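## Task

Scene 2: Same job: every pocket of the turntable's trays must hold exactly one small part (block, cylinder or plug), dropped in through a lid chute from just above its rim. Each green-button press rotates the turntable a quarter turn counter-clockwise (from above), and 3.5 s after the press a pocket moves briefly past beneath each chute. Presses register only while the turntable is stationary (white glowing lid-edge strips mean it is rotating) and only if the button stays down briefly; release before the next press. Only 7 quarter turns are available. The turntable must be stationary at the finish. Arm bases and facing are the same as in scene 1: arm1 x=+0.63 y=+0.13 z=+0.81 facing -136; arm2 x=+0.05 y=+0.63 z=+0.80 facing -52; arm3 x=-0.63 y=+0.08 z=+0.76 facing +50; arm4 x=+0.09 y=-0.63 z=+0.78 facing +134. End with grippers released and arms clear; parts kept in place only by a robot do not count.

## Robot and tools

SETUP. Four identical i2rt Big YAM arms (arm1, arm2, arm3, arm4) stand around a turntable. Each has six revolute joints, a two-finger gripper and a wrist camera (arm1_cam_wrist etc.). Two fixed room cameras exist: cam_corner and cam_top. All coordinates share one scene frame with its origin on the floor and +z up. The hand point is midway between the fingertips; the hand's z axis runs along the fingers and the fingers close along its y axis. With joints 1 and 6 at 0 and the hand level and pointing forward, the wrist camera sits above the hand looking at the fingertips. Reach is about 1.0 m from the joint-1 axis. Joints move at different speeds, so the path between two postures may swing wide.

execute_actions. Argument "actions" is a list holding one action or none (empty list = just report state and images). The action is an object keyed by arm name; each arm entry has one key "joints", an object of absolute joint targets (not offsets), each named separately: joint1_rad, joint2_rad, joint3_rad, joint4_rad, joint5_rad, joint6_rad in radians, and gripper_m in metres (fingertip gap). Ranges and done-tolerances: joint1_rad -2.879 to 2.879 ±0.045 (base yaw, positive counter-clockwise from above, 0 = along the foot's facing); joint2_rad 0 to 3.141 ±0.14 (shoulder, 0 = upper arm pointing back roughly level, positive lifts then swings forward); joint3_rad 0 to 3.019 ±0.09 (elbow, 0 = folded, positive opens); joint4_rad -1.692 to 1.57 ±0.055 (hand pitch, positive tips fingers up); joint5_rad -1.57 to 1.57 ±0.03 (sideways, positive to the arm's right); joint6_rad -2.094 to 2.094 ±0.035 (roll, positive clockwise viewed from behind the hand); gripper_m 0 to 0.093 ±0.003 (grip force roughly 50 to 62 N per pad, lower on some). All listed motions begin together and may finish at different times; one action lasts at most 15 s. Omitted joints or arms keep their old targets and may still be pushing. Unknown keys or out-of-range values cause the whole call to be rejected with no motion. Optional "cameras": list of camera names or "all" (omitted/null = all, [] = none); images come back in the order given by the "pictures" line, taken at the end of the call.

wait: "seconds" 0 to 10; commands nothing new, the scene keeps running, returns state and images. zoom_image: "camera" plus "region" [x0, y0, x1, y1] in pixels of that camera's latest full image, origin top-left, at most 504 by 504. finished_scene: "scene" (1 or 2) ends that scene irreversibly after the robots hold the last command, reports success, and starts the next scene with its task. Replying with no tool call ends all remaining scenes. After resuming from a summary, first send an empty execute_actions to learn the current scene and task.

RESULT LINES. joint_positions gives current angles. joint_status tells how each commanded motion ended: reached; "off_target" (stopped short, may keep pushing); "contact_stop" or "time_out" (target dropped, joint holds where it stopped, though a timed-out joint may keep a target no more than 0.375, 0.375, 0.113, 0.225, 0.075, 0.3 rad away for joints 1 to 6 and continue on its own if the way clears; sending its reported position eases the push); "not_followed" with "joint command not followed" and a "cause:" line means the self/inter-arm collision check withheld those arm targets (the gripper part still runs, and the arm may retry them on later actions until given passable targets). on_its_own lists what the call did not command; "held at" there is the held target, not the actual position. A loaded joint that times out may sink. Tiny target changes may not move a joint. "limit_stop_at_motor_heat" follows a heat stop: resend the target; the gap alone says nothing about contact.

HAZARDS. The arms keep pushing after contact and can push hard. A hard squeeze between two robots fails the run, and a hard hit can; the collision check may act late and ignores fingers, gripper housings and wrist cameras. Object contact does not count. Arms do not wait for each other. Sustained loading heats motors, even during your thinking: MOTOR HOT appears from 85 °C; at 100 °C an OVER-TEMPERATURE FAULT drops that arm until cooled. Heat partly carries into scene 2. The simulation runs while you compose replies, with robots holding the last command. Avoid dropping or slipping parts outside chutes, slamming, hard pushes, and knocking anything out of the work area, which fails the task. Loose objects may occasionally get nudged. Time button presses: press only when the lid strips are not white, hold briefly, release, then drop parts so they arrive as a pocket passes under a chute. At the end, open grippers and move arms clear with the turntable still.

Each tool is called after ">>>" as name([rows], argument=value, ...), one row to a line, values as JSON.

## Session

>>> execute_actions(actions=[])

Scene clock: 0.00 s.
Motor temperatures (°C, as the motors report them): arm1=[22 28 35 23 21 23] | arm2=[23 27 35 24 24 21] | arm3=[22 27 43 25 23 24] | arm4=[22 25 38 23 23 22]
arm1.joint_positions: joint1_rad=-0.358 joint2_rad=+0.437 joint3_rad=+1.468 joint4_rad=-1.519 joint5_rad=+0.011 joint6_rad=-0.004 gripper_m=+0.094
arm1.joint_status: not commanded
arm1.hand: x=+0.5172 y=+0.0729 z=+1.3698 quat_wxyz=(-0.093, -0.840, -0.179, +0.503) (m; scene frame)
arm2.joint_positions: joint1_rad=-0.665 joint2_rad=+0.453 joint3_rad=+1.471 joint4_rad=-1.525 joint5_rad=+0.009 joint6_rad=-0.016 gripper_m=+0.094
arm2.joint_status: not commanded
arm2.hand: x=+0.0568 y=+0.5012 z=+1.3599 quat_wxyz=(-0.350, -0.604, -0.616, +0.365) (m; scene frame)
arm3.joint_positions: joint1_rad=+0.754 joint2_rad=+0.446 joint3_rad=+1.476 joint4_rad=-1.524 joint5_rad=-0.008 joint6_rad=-0.010 gripper_m=+0.095
arm3.joint_status: not commanded
arm3.hand: x=-0.6445 y=+0.2045 z=+1.3306 quat_wxyz=(-0.354, +0.631, -0.582, -0.371) (m; scene frame)
arm4.joint_positions: joint1_rad=-0.564 joint2_rad=+0.426 joint3_rad=+1.477 joint4_rad=-1.528 joint5_rad=+0.005 joint6_rad=+0.011 gripper_m=+0.094
arm4.joint_status: not commanded
arm4.hand: x=+0.0695 y=-0.5207 z=+1.3447 quat_wxyz=(-0.329, +0.656, -0.546, -0.405) (m; scene frame)
pictures: arm1_cam_wrist, arm2_cam_wrist, arm3_cam_wrist, arm4_cam_wrist, cam_corner, cam_top
Images, in order (width x height): arm1_cam_wrist 616x616, arm2_cam_wrist 616x616, arm3_cam_wrist 616x616, arm4_cam_wrist 616x616, cam_corner 672x504, cam_top 672x504.

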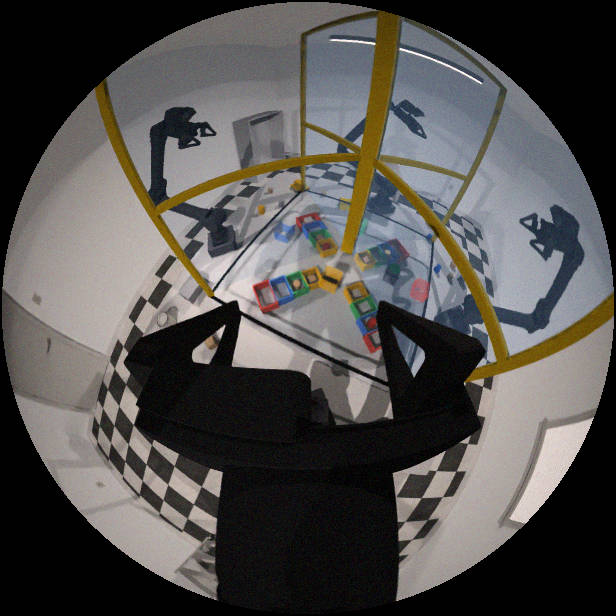

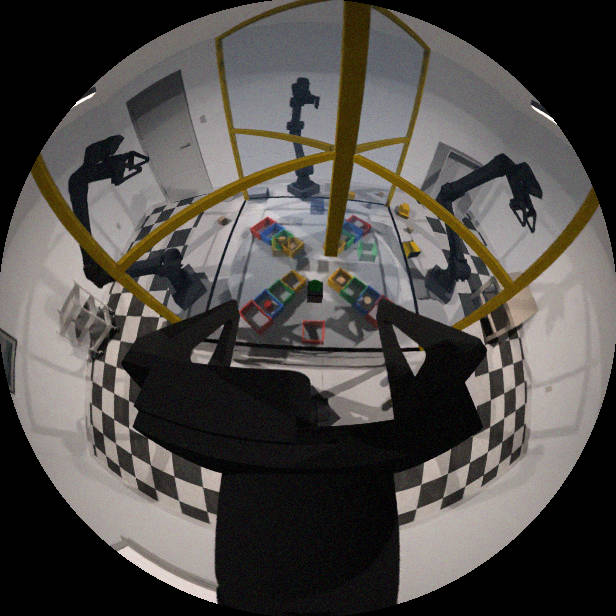

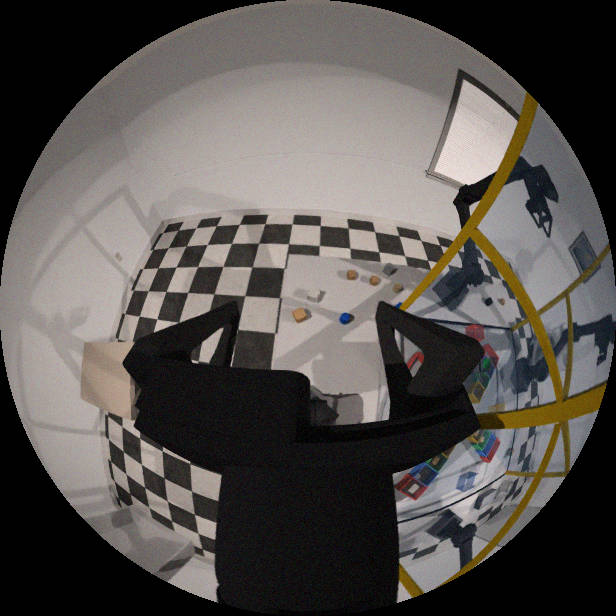

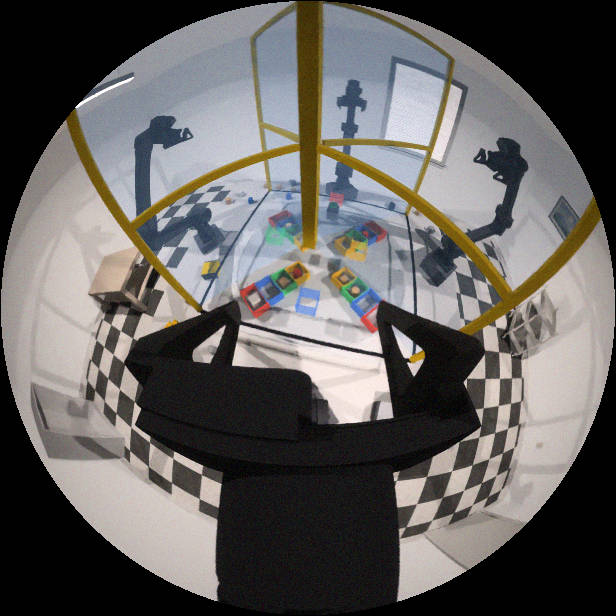

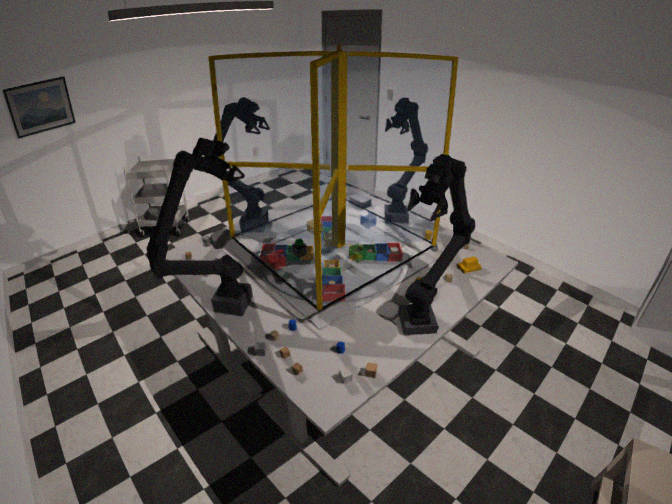

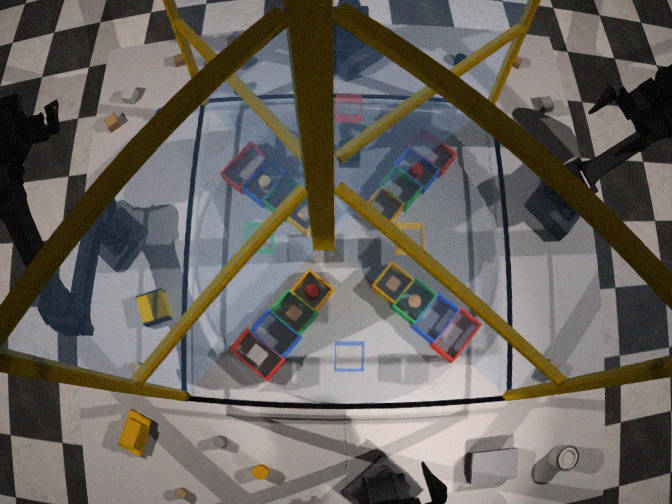

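>>> zoom_image(camera="cam_top", region=[200, 80, 510, 250])

>>> zoom_image(camera="cam_top", region=[200, 210, 510, 400])

>>> zoom_image(camera="arm2_cam_wrist", region=[220, 190, 430, 360])

>>> zoom_image(camera="arm1_cam_wrist", region=[230, 180, 450, 370])

>>> zoom_image(camera="cam_corner", region=[230, 180, 450, 320])

Region (200, 80, 510, 250) of cam_top's 672x504 image, scaled by 1.626, with more detail than that image has; it fills the top 276 rows of this view, and the rest is white.

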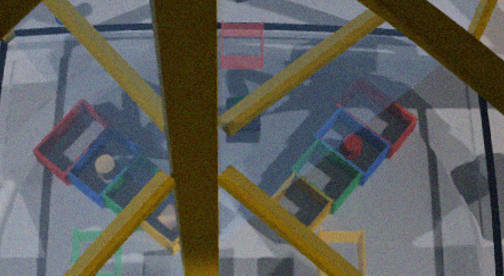

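Region (200, 210, 510, 400) of cam_top's 672x504 image, scaled by 1.626, with more detail than that image has; it fills the top 309 rows of this view, and the rest is white.

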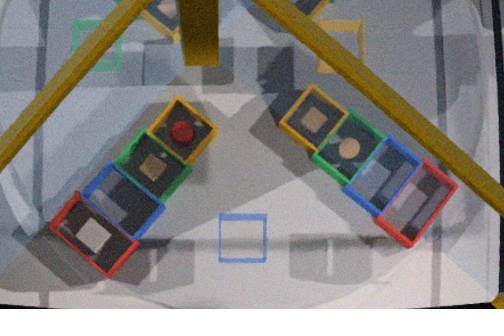

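Region (220, 190, 430, 360) of arm2_cam_wrist's 616x616 image, scaled by 2.400, with more detail than that image has; it fills the top 408 rows of this view, and the rest is white.

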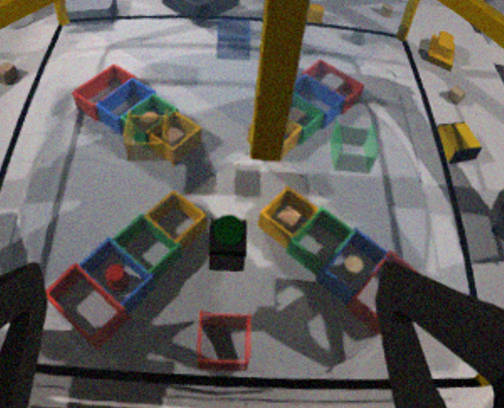

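Region (230, 180, 450, 370) of arm1_cam_wrist's 616x616 image, scaled by 2.291, with more detail than that image has; it fills the top 435 rows of this view, and the rest is white.

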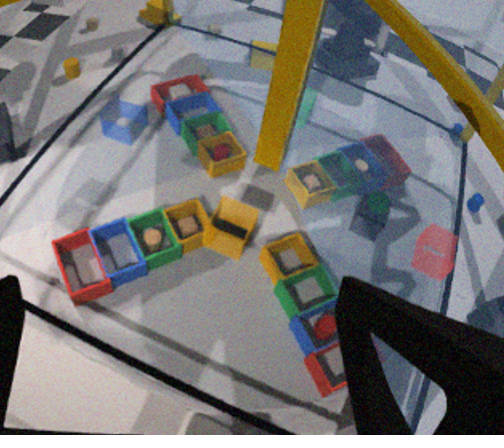

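Region (230, 180, 450, 320) of cam_corner's 672x504 image, scaled by 2.291, with more detail than that image has; it fills the top 321 rows of this view, and the rest is white.

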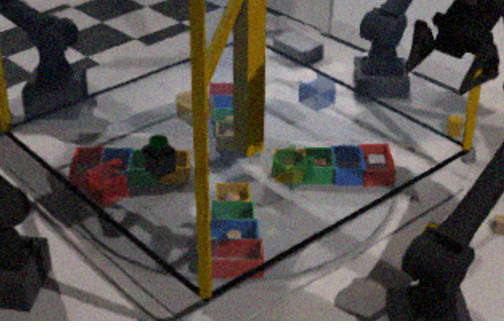

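>>> zoom_image(camera="cam_top", region=[80, 20, 300, 150])

>>> zoom_image(camera="cam_top", region=[400, 20, 620, 150])

>>> zoom_image(camera="cam_top", region=[70, 330, 330, 504])

>>> zoom_image(camera="cam_top", region=[420, 300, 660, 504])

>>> zoom_image(camera="cam_corner", region=[200, 290, 420, 420])

>>> zoom_image(camera="arm3_cam_wrist", region=[270, 240, 430, 340])

Region (80, 20, 300, 150) of cam_top's 672x504 image, scaled by 2.291, with more detail than that image has; it fills the top 298 rows of this view, and the rest is white.

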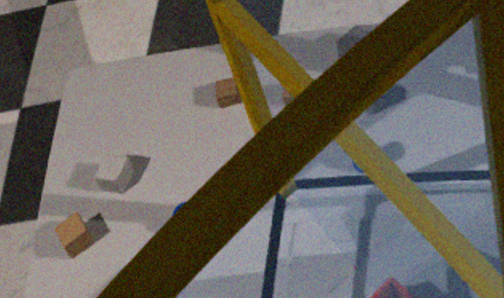

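Region (400, 20, 620, 150) of cam_top's 672x504 image, scaled by 2.291, with more detail than that image has; it fills the top 298 rows of this view, and the rest is white.

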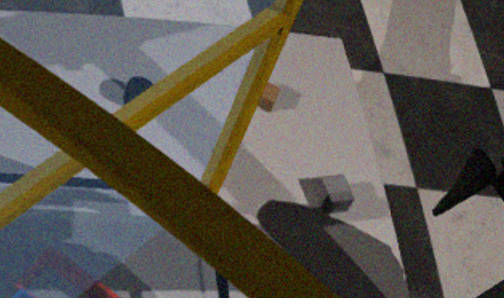

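Region (70, 330, 330, 504) of cam_top's 672x504 image, scaled by 1.938, with more detail than that image has; it fills the top 337 rows of this view, and the rest is white.

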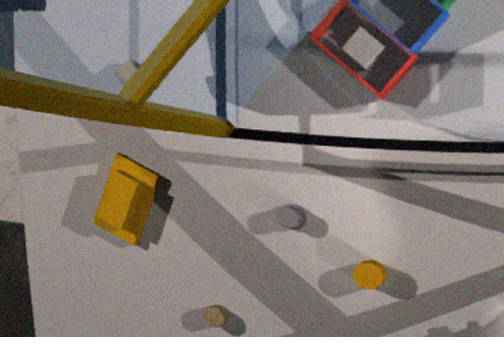

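Region (420, 300, 660, 504) of cam_top's 672x504 image, scaled by 2.100, with more detail than that image has; it fills the top 428 rows of this view, and the rest is white.

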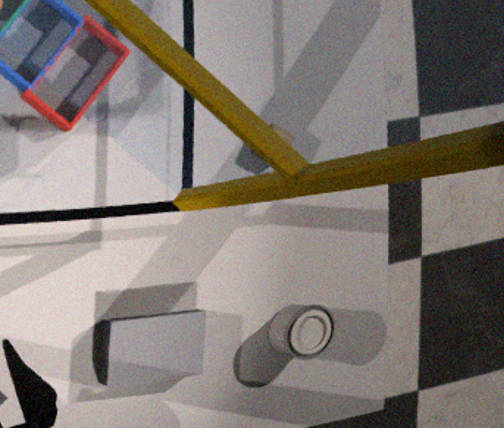

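Region (200, 290, 420, 420) of cam_corner's 672x504 image, scaled by 2.291, with more detail than that image has; it fills the top 298 rows of this view, and the rest is white.

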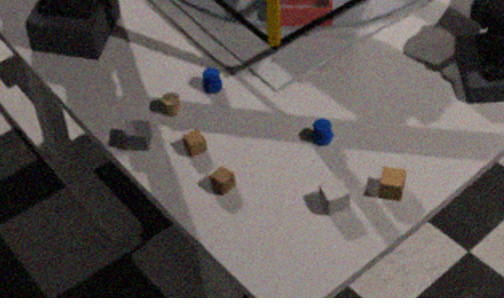

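Region (270, 240, 430, 340) of arm3_cam_wrist's 616x616 image, scaled by 3.150, with more detail than that image has; it fills the top 315 rows of this view, and the rest is white.

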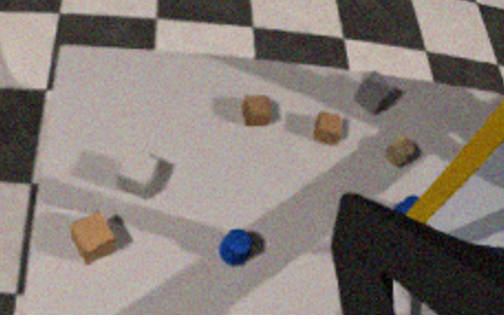

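>>> zoom_image(camera="cam_corner", region=[150, 210, 270, 290])

>>> zoom_image(camera="arm4_cam_wrist", region=[330, 170, 460, 260])

>>> zoom_image(camera="cam_top", region=[300, 80, 470, 260])

>>> zoom_image(camera="cam_top", region=[200, 120, 340, 270])

>>> zoom_image(camera="arm2_cam_wrist", region=[230, 260, 400, 360])

Region (150, 210, 270, 290) of cam_corner's 672x504 image, scaled by 4.200, with more detail than that image has.

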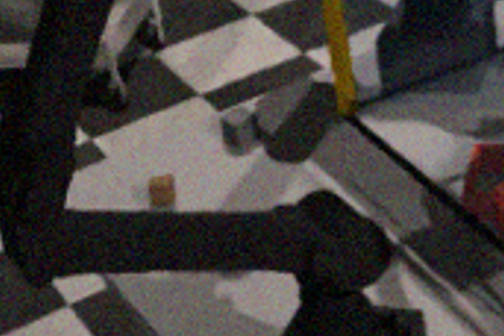

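Region (330, 170, 460, 260) of arm4_cam_wrist's 616x616 image, scaled by 3.877, with more detail than that image has; it fills the top 349 rows of this view, and the rest is white.

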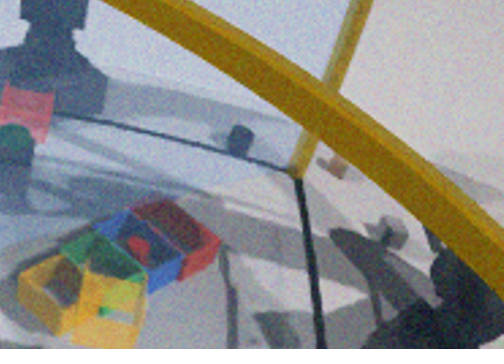

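Region (300, 80, 470, 260) of cam_top's 672x504 image, scaled by 2.800, with more detail than that image has.

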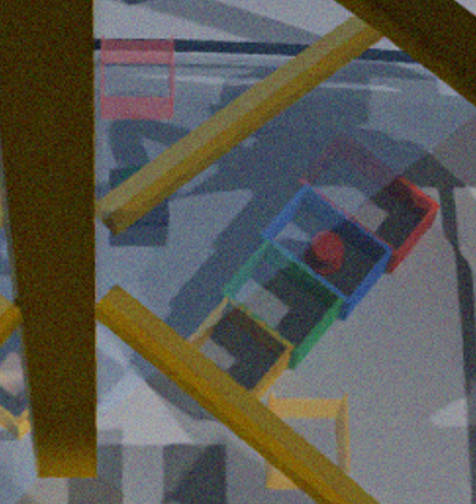

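Region (200, 120, 340, 270) of cam_top's 672x504 image, scaled by 3.360, with more detail than that image has; it fills the left 470 columns of this view, and the rest is white.

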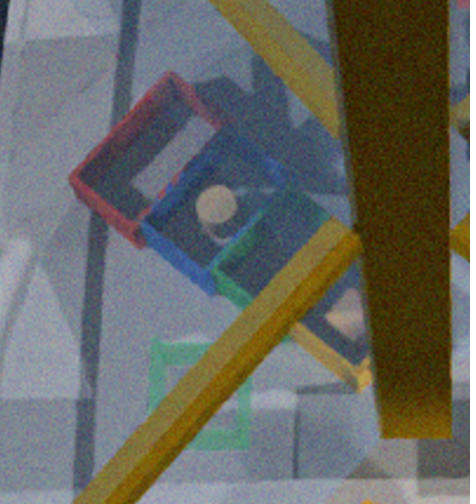

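Region (230, 260, 400, 360) of arm2_cam_wrist's 616x616 image, scaled by 2.965, with more detail than that image has; it fills the top 296 rows of this view, and the rest is white.

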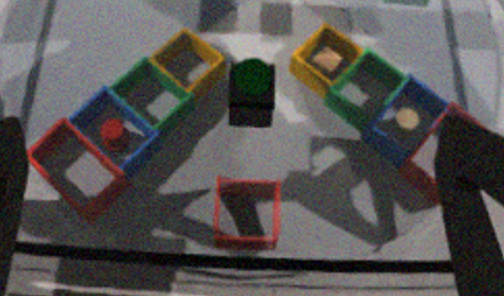

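>>> zoom_image(camera="cam_top", region=[160, 420, 290, 504])

>>> zoom_image(camera="cam_corner", region=[400, 210, 520, 300])

>>> zoom_image(camera="arm1_cam_wrist", region=[140, 170, 340, 370])

>>> zoom_image(camera="arm3_cam_wrist", region=[440, 260, 540, 340])

Region (160, 420, 290, 504) of cam_top's 672x504 image, scaled by 3.877, with more detail than that image has; it fills the top 326 rows of this view, and the rest is white.

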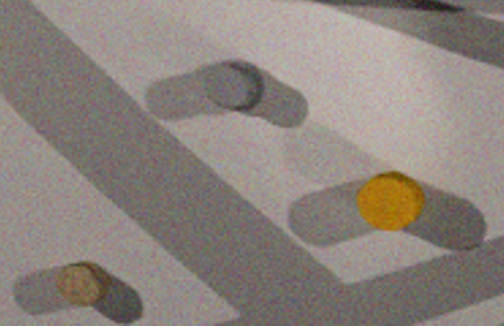

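Region (400, 210, 520, 300) of cam_corner's 672x504 image, scaled by 4.200, with more detail than that image has; it fills the top 378 rows of this view, and the rest is white.

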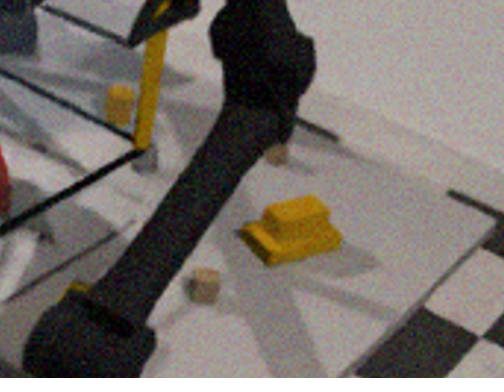

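Region (140, 170, 340, 370) of arm1_cam_wrist's 616x616 image, scaled by 2.520, with more detail than that image has.

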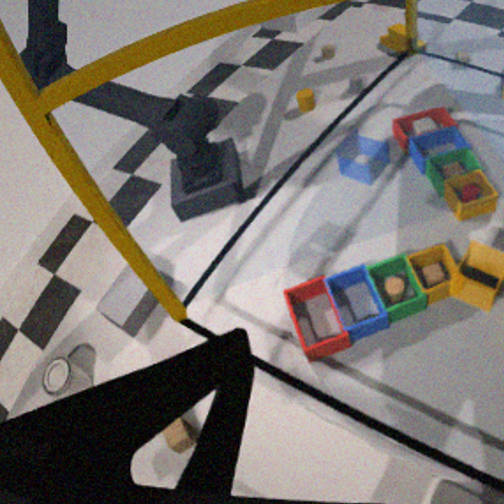

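Region (440, 260, 540, 340) of arm3_cam_wrist's 616x616 image, scaled by 5.040, with more detail than that image has; it fills the top 403 rows of this view, and the rest is white.

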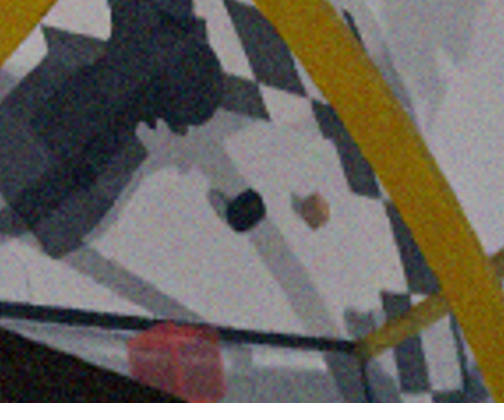

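>>> zoom_image(camera="cam_top", region=[225, 260, 355, 390])

>>> zoom_image(camera="cam_top", region=[360, 250, 490, 380])

Region (225, 260, 355, 390) of cam_top's 672x504 image, scaled by 3.877, with more detail than that image has.

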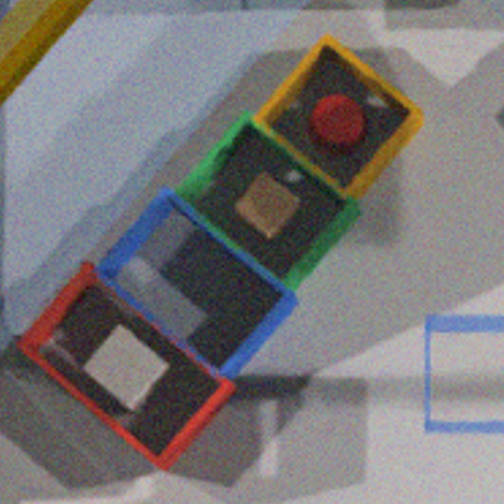

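Region (360, 250, 490, 380) of cam_top's 672x504 image, scaled by 3.877, with more detail than that image has.

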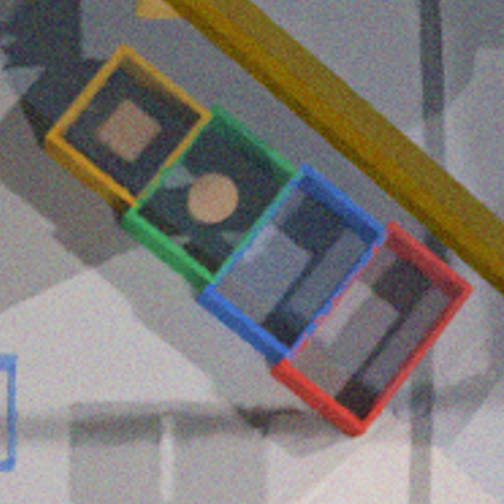

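>>> execute_actions([
  {"arm2":{"joints":{"joint1_rad":-2.184,"joint2_rad":1.205,"joint3_rad":0.69,"joint4_rad":-1.12,"joint5_rad":-0.008,"gripper_m":0.072}},"arm3":{"joints":{"joint1_rad":0.365,"joint2_rad":1.475,"joint3_rad":0.91,"joint4_rad":-0.971,"joint5_rad":0.008,"joint6_rad":-0.17,"gripper_m":0.072}},"arm4":{"joints":{"joint1_rad":0.816,"joint2_rad":1.685,"joint3_rad":1.30,"joint4_rad":-1.44,"gripper_m":0.072}},"arm1":{"joints":{"joint1_rad":-0.53,"joint2_rad":1.25,"joint3_rad":1.05,"joint4_rad":-1.35,"joint5_rad":-0.01,"joint6_rad":0.26,"gripper_m":0.075}}},
])

Scene clock: 121.80 s.
Motor temperatures (°C, as the motors report them): arm1=[22 27 37 23 21 23] | arm2=[23 27 37 24 24 21] | arm3=[22 27 45 25 23 24] | arm4=[22 25 40 24 23 22]
arm1.joint_positions: joint1_rad=-0.520 joint2_rad=+1.237 joint3_rad=+1.039 joint4_rad=-1.353 joint5_rad=-0.007 joint6_rad=+0.249 gripper_m=+0.075
arm1.joint_status: all done
arm1.hand: x=+0.2992 y=+0.0400 z=+0.9940 quat_wxyz=(+0.002, -1.000, -0.001, +0.008) (m; scene frame)
arm2.joint_positions: joint1_rad=-2.182 joint2_rad=+1.198 joint3_rad=+0.689 joint4_rad=-1.129 joint5_rad=-0.008 joint6_rad=-0.016 gripper_m=+0.072
arm2.joint_status: all done
arm2.hand: x=-0.2098 y=+0.6136 z=+0.8764 quat_wxyz=(-0.001, -0.999, -0.036, -0.029) (m; scene frame)
arm3.joint_positions: joint1_rad=+0.369 joint2_rad=+1.471 joint3_rad=+0.899 joint4_rad=-0.982 joint5_rad=+0.004 joint6_rad=-0.160 gripper_m=+0.072
arm3.joint_status: all done
arm3.hand: x=-0.5093 y=+0.4395 z=+0.8278 quat_wxyz=(-0.012, +0.647, -0.763, +0.001) (m; scene frame)
arm4.joint_positions: joint1_rad=+0.822 joint2_rad=+1.685 joint3_rad=+1.289 joint4_rad=-1.438 joint5_rad=+0.006 joint6_rad=+0.011 gripper_m=+0.072
arm4.joint_status: all done
arm4.hand: x=-0.3318 y=-0.6346 z=+0.8926 quat_wxyz=(-0.006, +0.992, +0.002, +0.130) (m; scene frame)
pictures: arm1_cam_wrist, arm2_cam_wrist, arm3_cam_wrist, arm4_cam_wrist, cam_corner, cam_top
Images, in order (width x height): arm1_cam_wrist 616x616, arm2_cam_wrist 616x616, arm3_cam_wrist 616x616, arm4_cam_wrist 616x616, cam_corner 672x504, cam_top 672x504.

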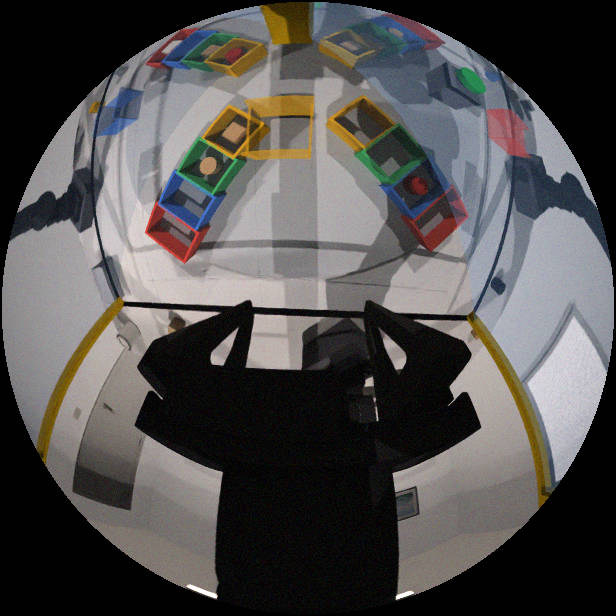

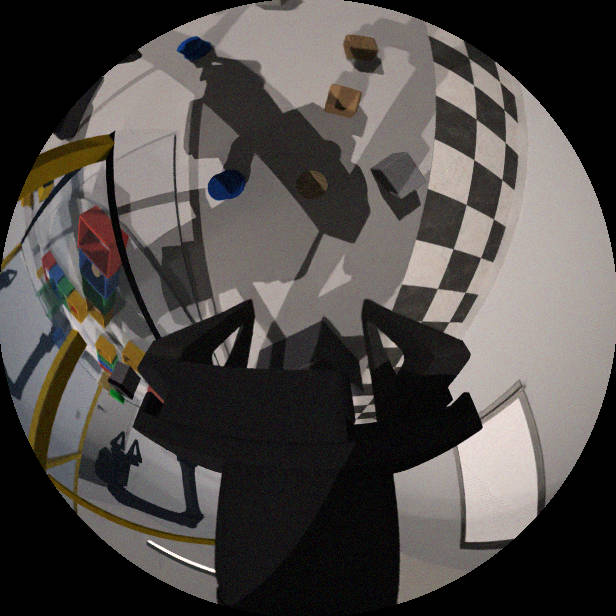

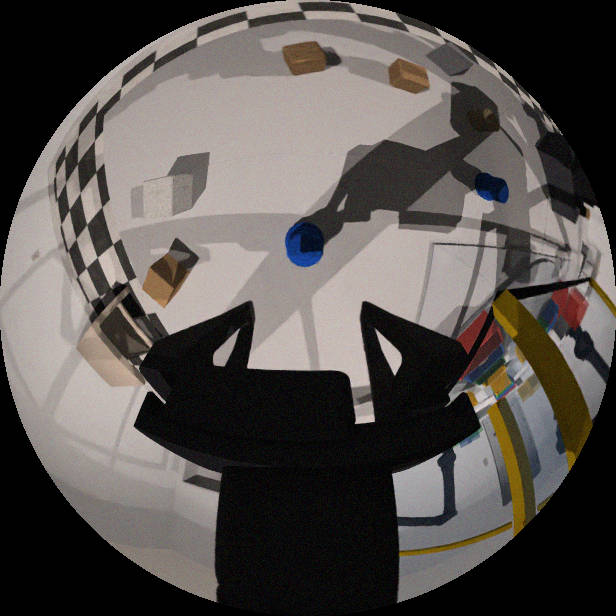

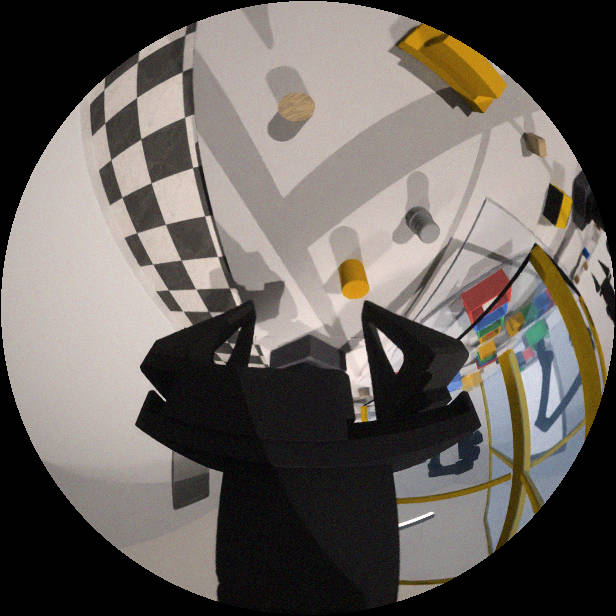

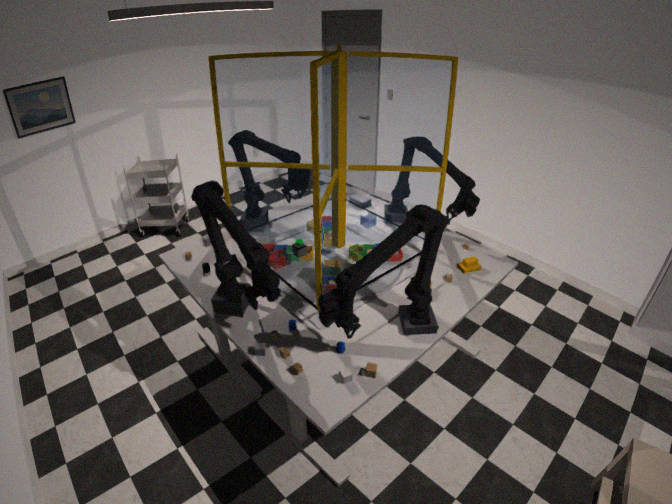

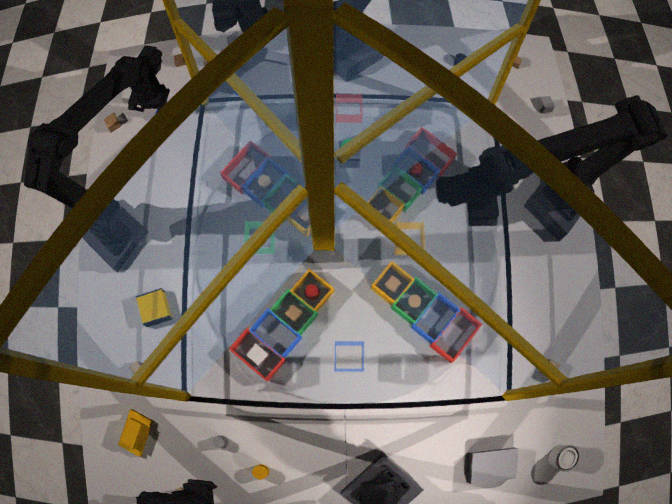

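>>> zoom_image(camera="arm2_cam_wrist", region=[190, 70, 440, 230])

>>> zoom_image(camera="arm3_cam_wrist", region=[240, 200, 380, 320])

>>> zoom_image(camera="arm4_cam_wrist", region=[240, 60, 360, 150])

>>> zoom_image(camera="arm1_cam_wrist", region=[200, 70, 480, 260])

Region (190, 70, 440, 230) of arm2_cam_wrist's 616x616 image, scaled by 2.016, with more detail than that image has; it fills the top 323 rows of this view, and the rest is white.

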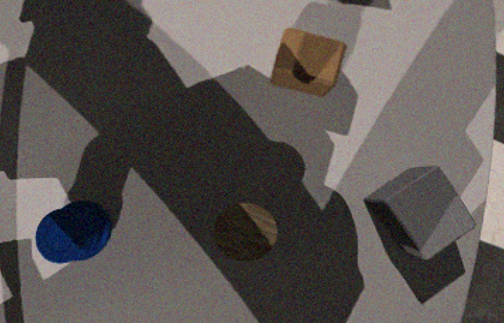

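Region (240, 200, 380, 320) of arm3_cam_wrist's 616x616 image, scaled by 3.600, with more detail than that image has; it fills the top 432 rows of this view, and the rest is white.

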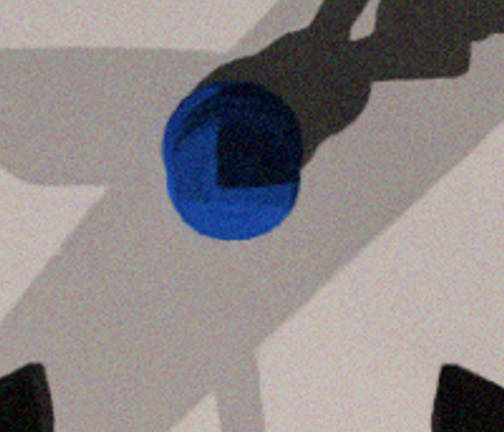

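Region (240, 60, 360, 150) of arm4_cam_wrist's 616x616 image, scaled by 4.200, with more detail than that image has; it fills the top 378 rows of this view, and the rest is white.

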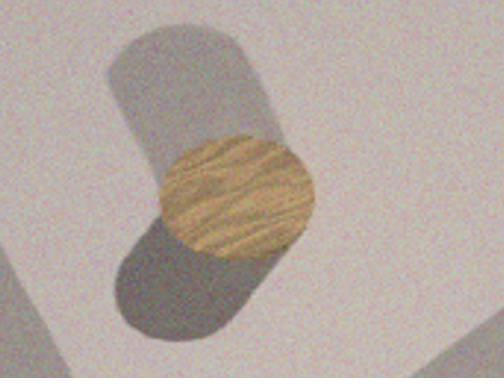

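Region (200, 70, 480, 260) of arm1_cam_wrist's 616x616 image, scaled by 1.800, with more detail than that image has; it fills the top 342 rows of this view, and the rest is white.

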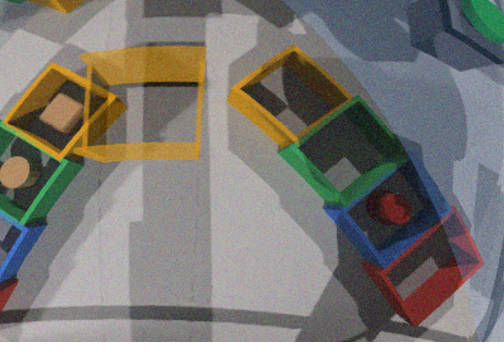

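>>> execute_actions([
  {"arm2":{"joints":{"joint2_rad":1.63,"joint3_rad":0.685,"joint4_rad":-0.605,"gripper_m":0.064}},"arm3":{"joints":{"joint1_rad":0.389,"joint2_rad":1.668,"joint3_rad":0.884,"joint4_rad":-0.763}},"arm4":{"joints":{"joint1_rad":0.842,"joint2_rad":1.985,"joint3_rad":1.385,"joint4_rad":-0.924}}},
], cameras=["arm1_cam_wrist","arm2_cam_wrist","arm3_cam_wrist","arm4_cam_wrist"])

Scene clock: 160.43 s.
Motor temperatures (°C, as the motors report them): arm1=[22 27 40 23 21 23] | arm2=[23 27 37 24 24 21] | arm3=[22 28 46 25 23 24] | arm4=[22 27 41 23 23 22]
arm1.joint_positions: joint1_rad=-0.520 joint2_rad=+1.237 joint3_rad=+1.039 joint4_rad=-1.353 joint5_rad=-0.007 joint6_rad=+0.249 gripper_m=+0.075
arm1.joint_status: not commanded
arm1.hand: x=+0.2992 y=+0.0400 z=+0.9940 quat_wxyz=(+0.002, -1.000, -0.001, +0.008) (m; scene frame)
arm2.joint_positions: joint1_rad=-2.182 joint2_rad=+1.626 joint3_rad=+0.684 joint4_rad=-0.621 joint5_rad=-0.008 joint6_rad=-0.016 gripper_m=+0.064
arm2.joint_status: all done
arm2.hand: x=-0.2836 y=+0.6100 z=+0.7507 quat_wxyz=(-0.002, -0.999, -0.037, +0.008) (m; scene frame)
arm3.joint_positions: joint1_rad=+0.379 joint2_rad=+1.678 joint3_rad=+0.883 joint4_rad=-0.774 joint5_rad=+0.004 joint6_rad=-0.161 gripper_m=+0.072
arm3.joint_status: all done
arm3.hand: x=-0.5059 y=+0.4605 z=+0.7474 quat_wxyz=(-0.006, +0.651, -0.759, +0.005) (m; scene frame)
arm4.joint_positions: joint1_rad=+0.839 joint2_rad=+2.009 joint3_rad=+1.360 joint4_rad=-0.934 joint5_rad=+0.006 joint6_rad=+0.011 gripper_m=+0.072
arm4.joint_status: all done
arm4.hand: x=-0.4569 y=-0.6450 z=+0.7468 quat_wxyz=(-0.005, +1.000, +0.010, +0.004) (m; scene frame)
pictures: arm1_cam_wrist, arm2_cam_wrist, arm3_cam_wrist, arm4_cam_wrist
Images, in order (width x height): arm1_cam_wrist 616x616, arm2_cam_wrist 616x616, arm3_cam_wrist 616x616, arm4_cam_wrist 616x616.

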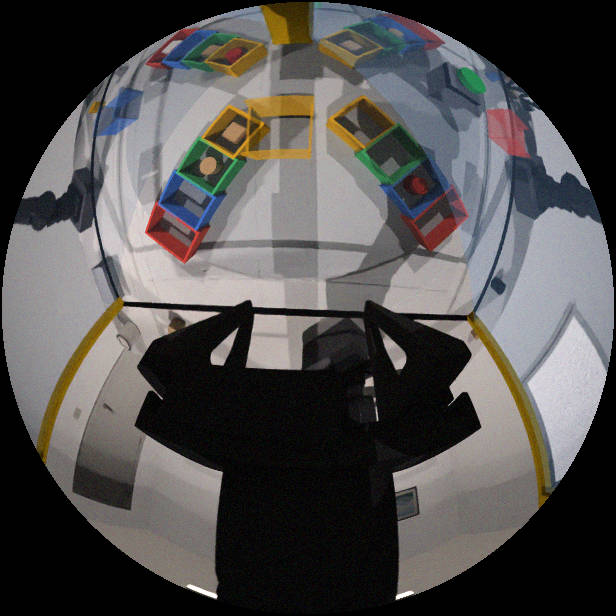

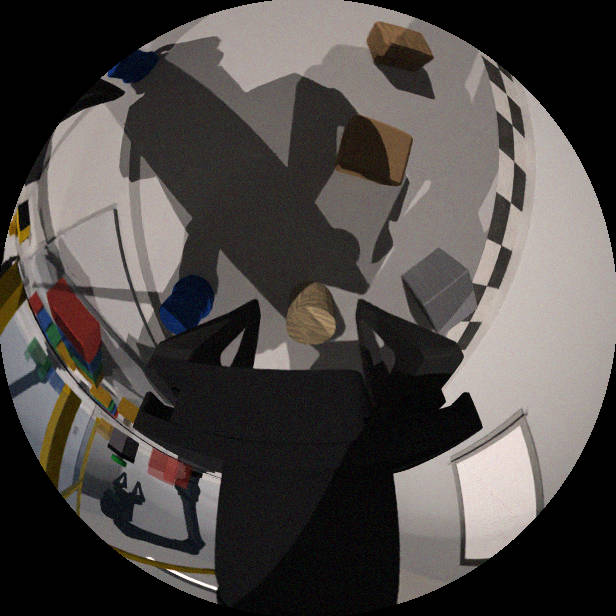

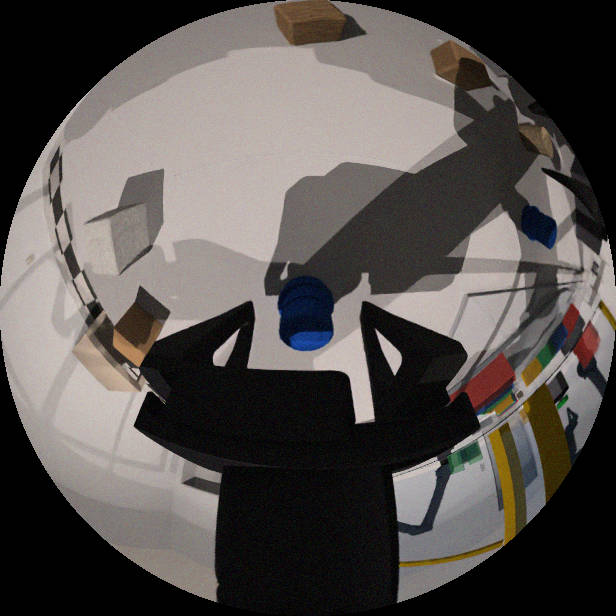

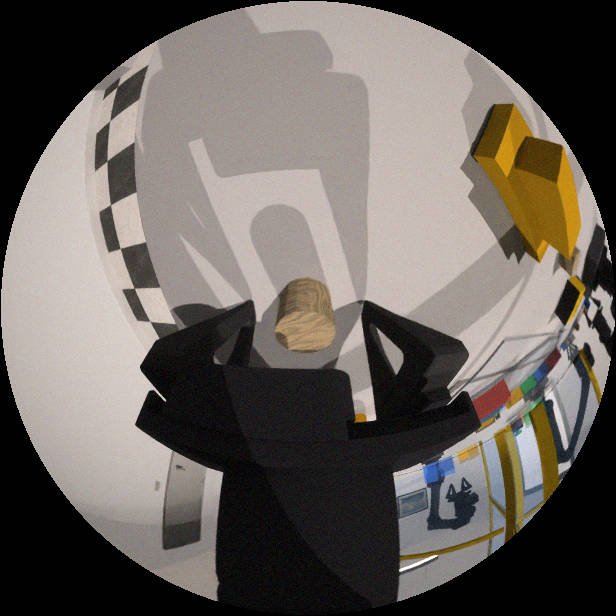

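>>> zoom_image(camera="arm2_cam_wrist", region=[238, 260, 378, 370])

>>> zoom_image(camera="arm3_cam_wrist", region=[238, 260, 378, 370])

>>> zoom_image(camera="arm4_cam_wrist", region=[238, 260, 378, 370])

>>> zoom_image(camera="arm1_cam_wrist", region=[230, 80, 340, 170])

Region (238, 260, 378, 370) of arm2_cam_wrist's 616x616 image, scaled by 3.600, with more detail than that image has; it fills the top 396 rows of this view, and the rest is white.

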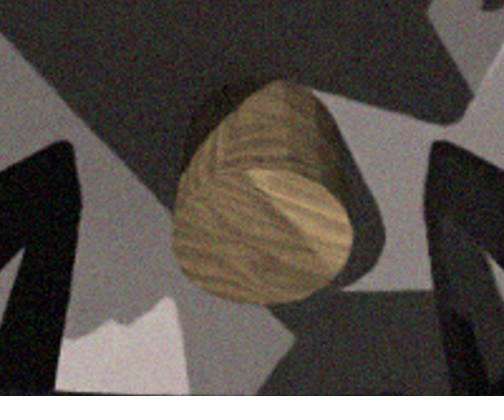

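Region (238, 260, 378, 370) of arm3_cam_wrist's 616x616 image, scaled by 3.600, with more detail than that image has; it fills the top 396 rows of this view, and the rest is white.

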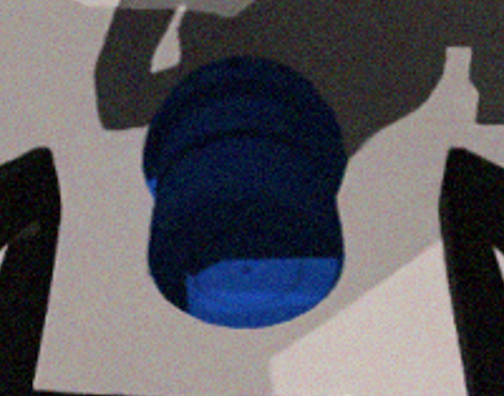

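Region (238, 260, 378, 370) of arm4_cam_wrist's 616x616 image, scaled by 3.600, with more detail than that image has; it fills the top 396 rows of this view, and the rest is white.

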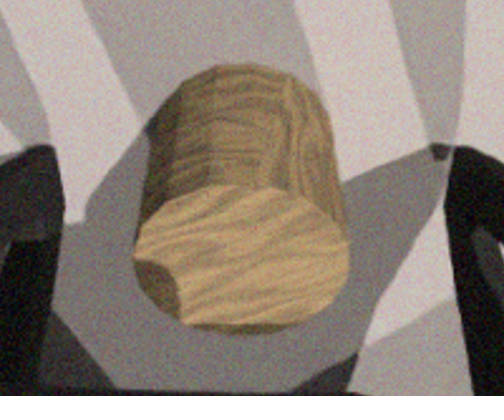

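Region (230, 80, 340, 170) of arm1_cam_wrist's 616x616 image, scaled by 4.582, with more detail than that image has; it fills the top 412 rows of this view, and the rest is white.

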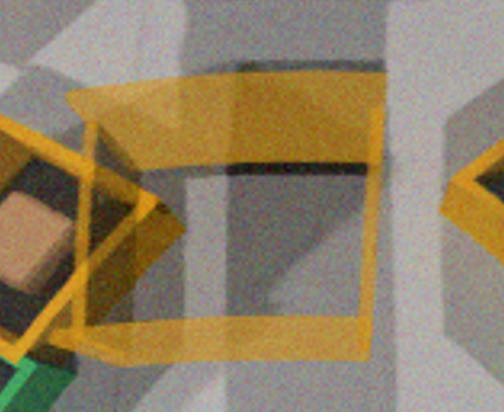

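>>> execute_actions([
  {"arm2":{"joints":{"joint2_rad":1.66,"joint3_rad":0.678,"gripper_m":0.022}},"arm3":{"joints":{"joint4_rad":-0.795,"gripper_m":0.018}},"arm4":{"joints":{"joint4_rad":-0.909,"gripper_m":0.022}}},
], cameras=["arm2_cam_wrist","arm3_cam_wrist","arm4_cam_wrist"])

Scene clock: 182.67 s.
Motor temperatures (°C, as the motors report them): arm1=[22 27 40 23 21 23] | arm2=[23 28 36 24 24 21] | arm3=[22 28 44 25 23 24] | arm4=[22 28 41 23 23 22]
arm1.joint_positions: joint1_rad=-0.520 joint2_rad=+1.237 joint3_rad=+1.039 joint4_rad=-1.353 joint5_rad=-0.007 joint6_rad=+0.249 gripper_m=+0.075
arm1.joint_status: not commanded
arm1.hand: x=+0.2992 y=+0.0400 z=+0.9940 quat_wxyz=(+0.002, -1.000, -0.001, +0.008) (m; scene frame)
arm2.joint_positions: joint1_rad=-2.182 joint2_rad=+1.635 joint3_rad=+0.684 joint4_rad=-0.619 joint5_rad=-0.008 joint6_rad=-0.016 gripper_m=+0.030
arm2.joint_status: gripper_m off_target (ended at +0.030, target +0.022); the others done
arm2.hand: x=-0.2820 y=+0.6101 z=+0.7476 quat_wxyz=(-0.002, -0.999, -0.037, +0.004) (m; scene frame)
arm3.joint_positions: joint1_rad=+0.379 joint2_rad=+1.678 joint3_rad=+0.883 joint4_rad=-0.786 joint5_rad=+0.004 joint6_rad=-0.161 gripper_m=+0.028
arm3.joint_status: gripper_m off_target (ended at +0.028, target +0.018); the others done
arm3.hand: x=-0.5067 y=+0.4578 z=+0.7474 quat_wxyz=(-0.001, +0.651, -0.759, +0.008) (m; scene frame)
arm4.joint_positions: joint1_rad=+0.839 joint2_rad=+2.009 joint3_rad=+1.360 joint4_rad=-0.919 joint5_rad=+0.006 joint6_rad=+0.011 gripper_m=+0.031
arm4.joint_status: gripper_m off_target (ended at +0.031, target +0.022); the others done
arm4.hand: x=-0.4605 y=-0.6451 z=+0.7468 quat_wxyz=(-0.005, +1.000, +0.010, -0.003) (m; scene frame)
pictures: arm2_cam_wrist, arm3_cam_wrist, arm4_cam_wrist
Images, in order (width x height): arm2_cam_wrist 616x616, arm3_cam_wrist 616x616, arm4_cam_wrist 616x616.

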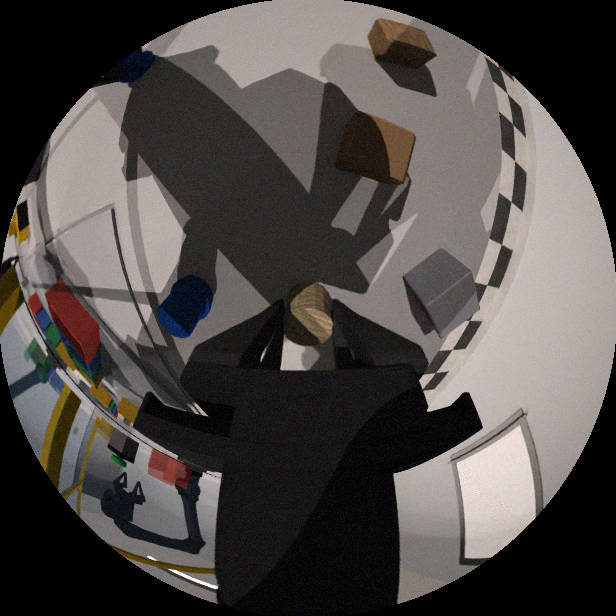

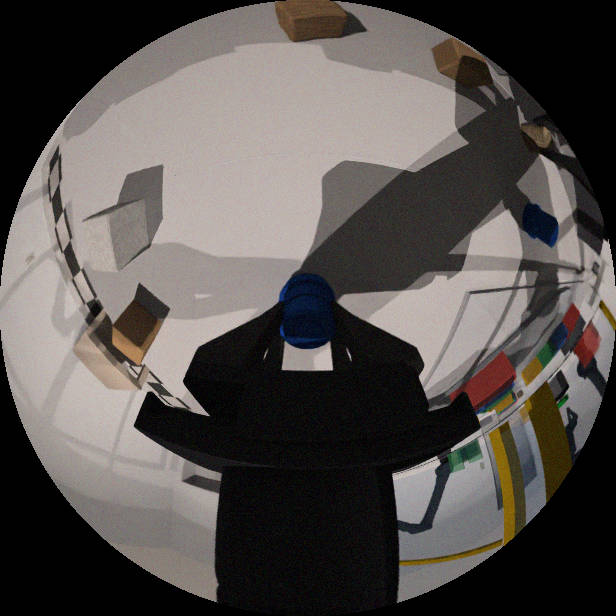

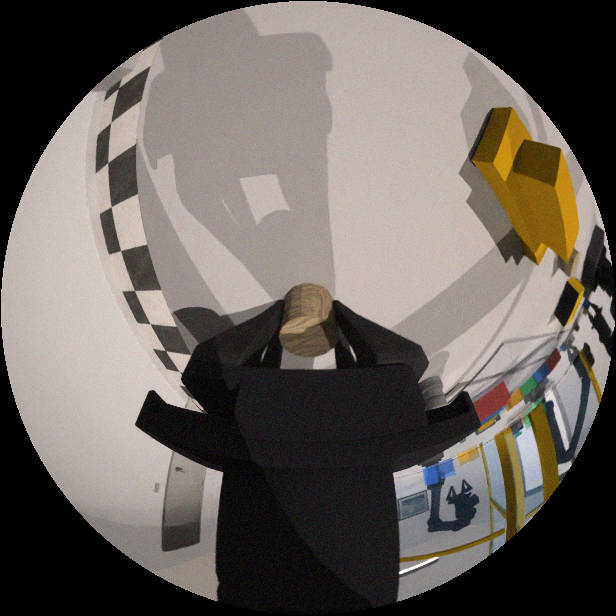

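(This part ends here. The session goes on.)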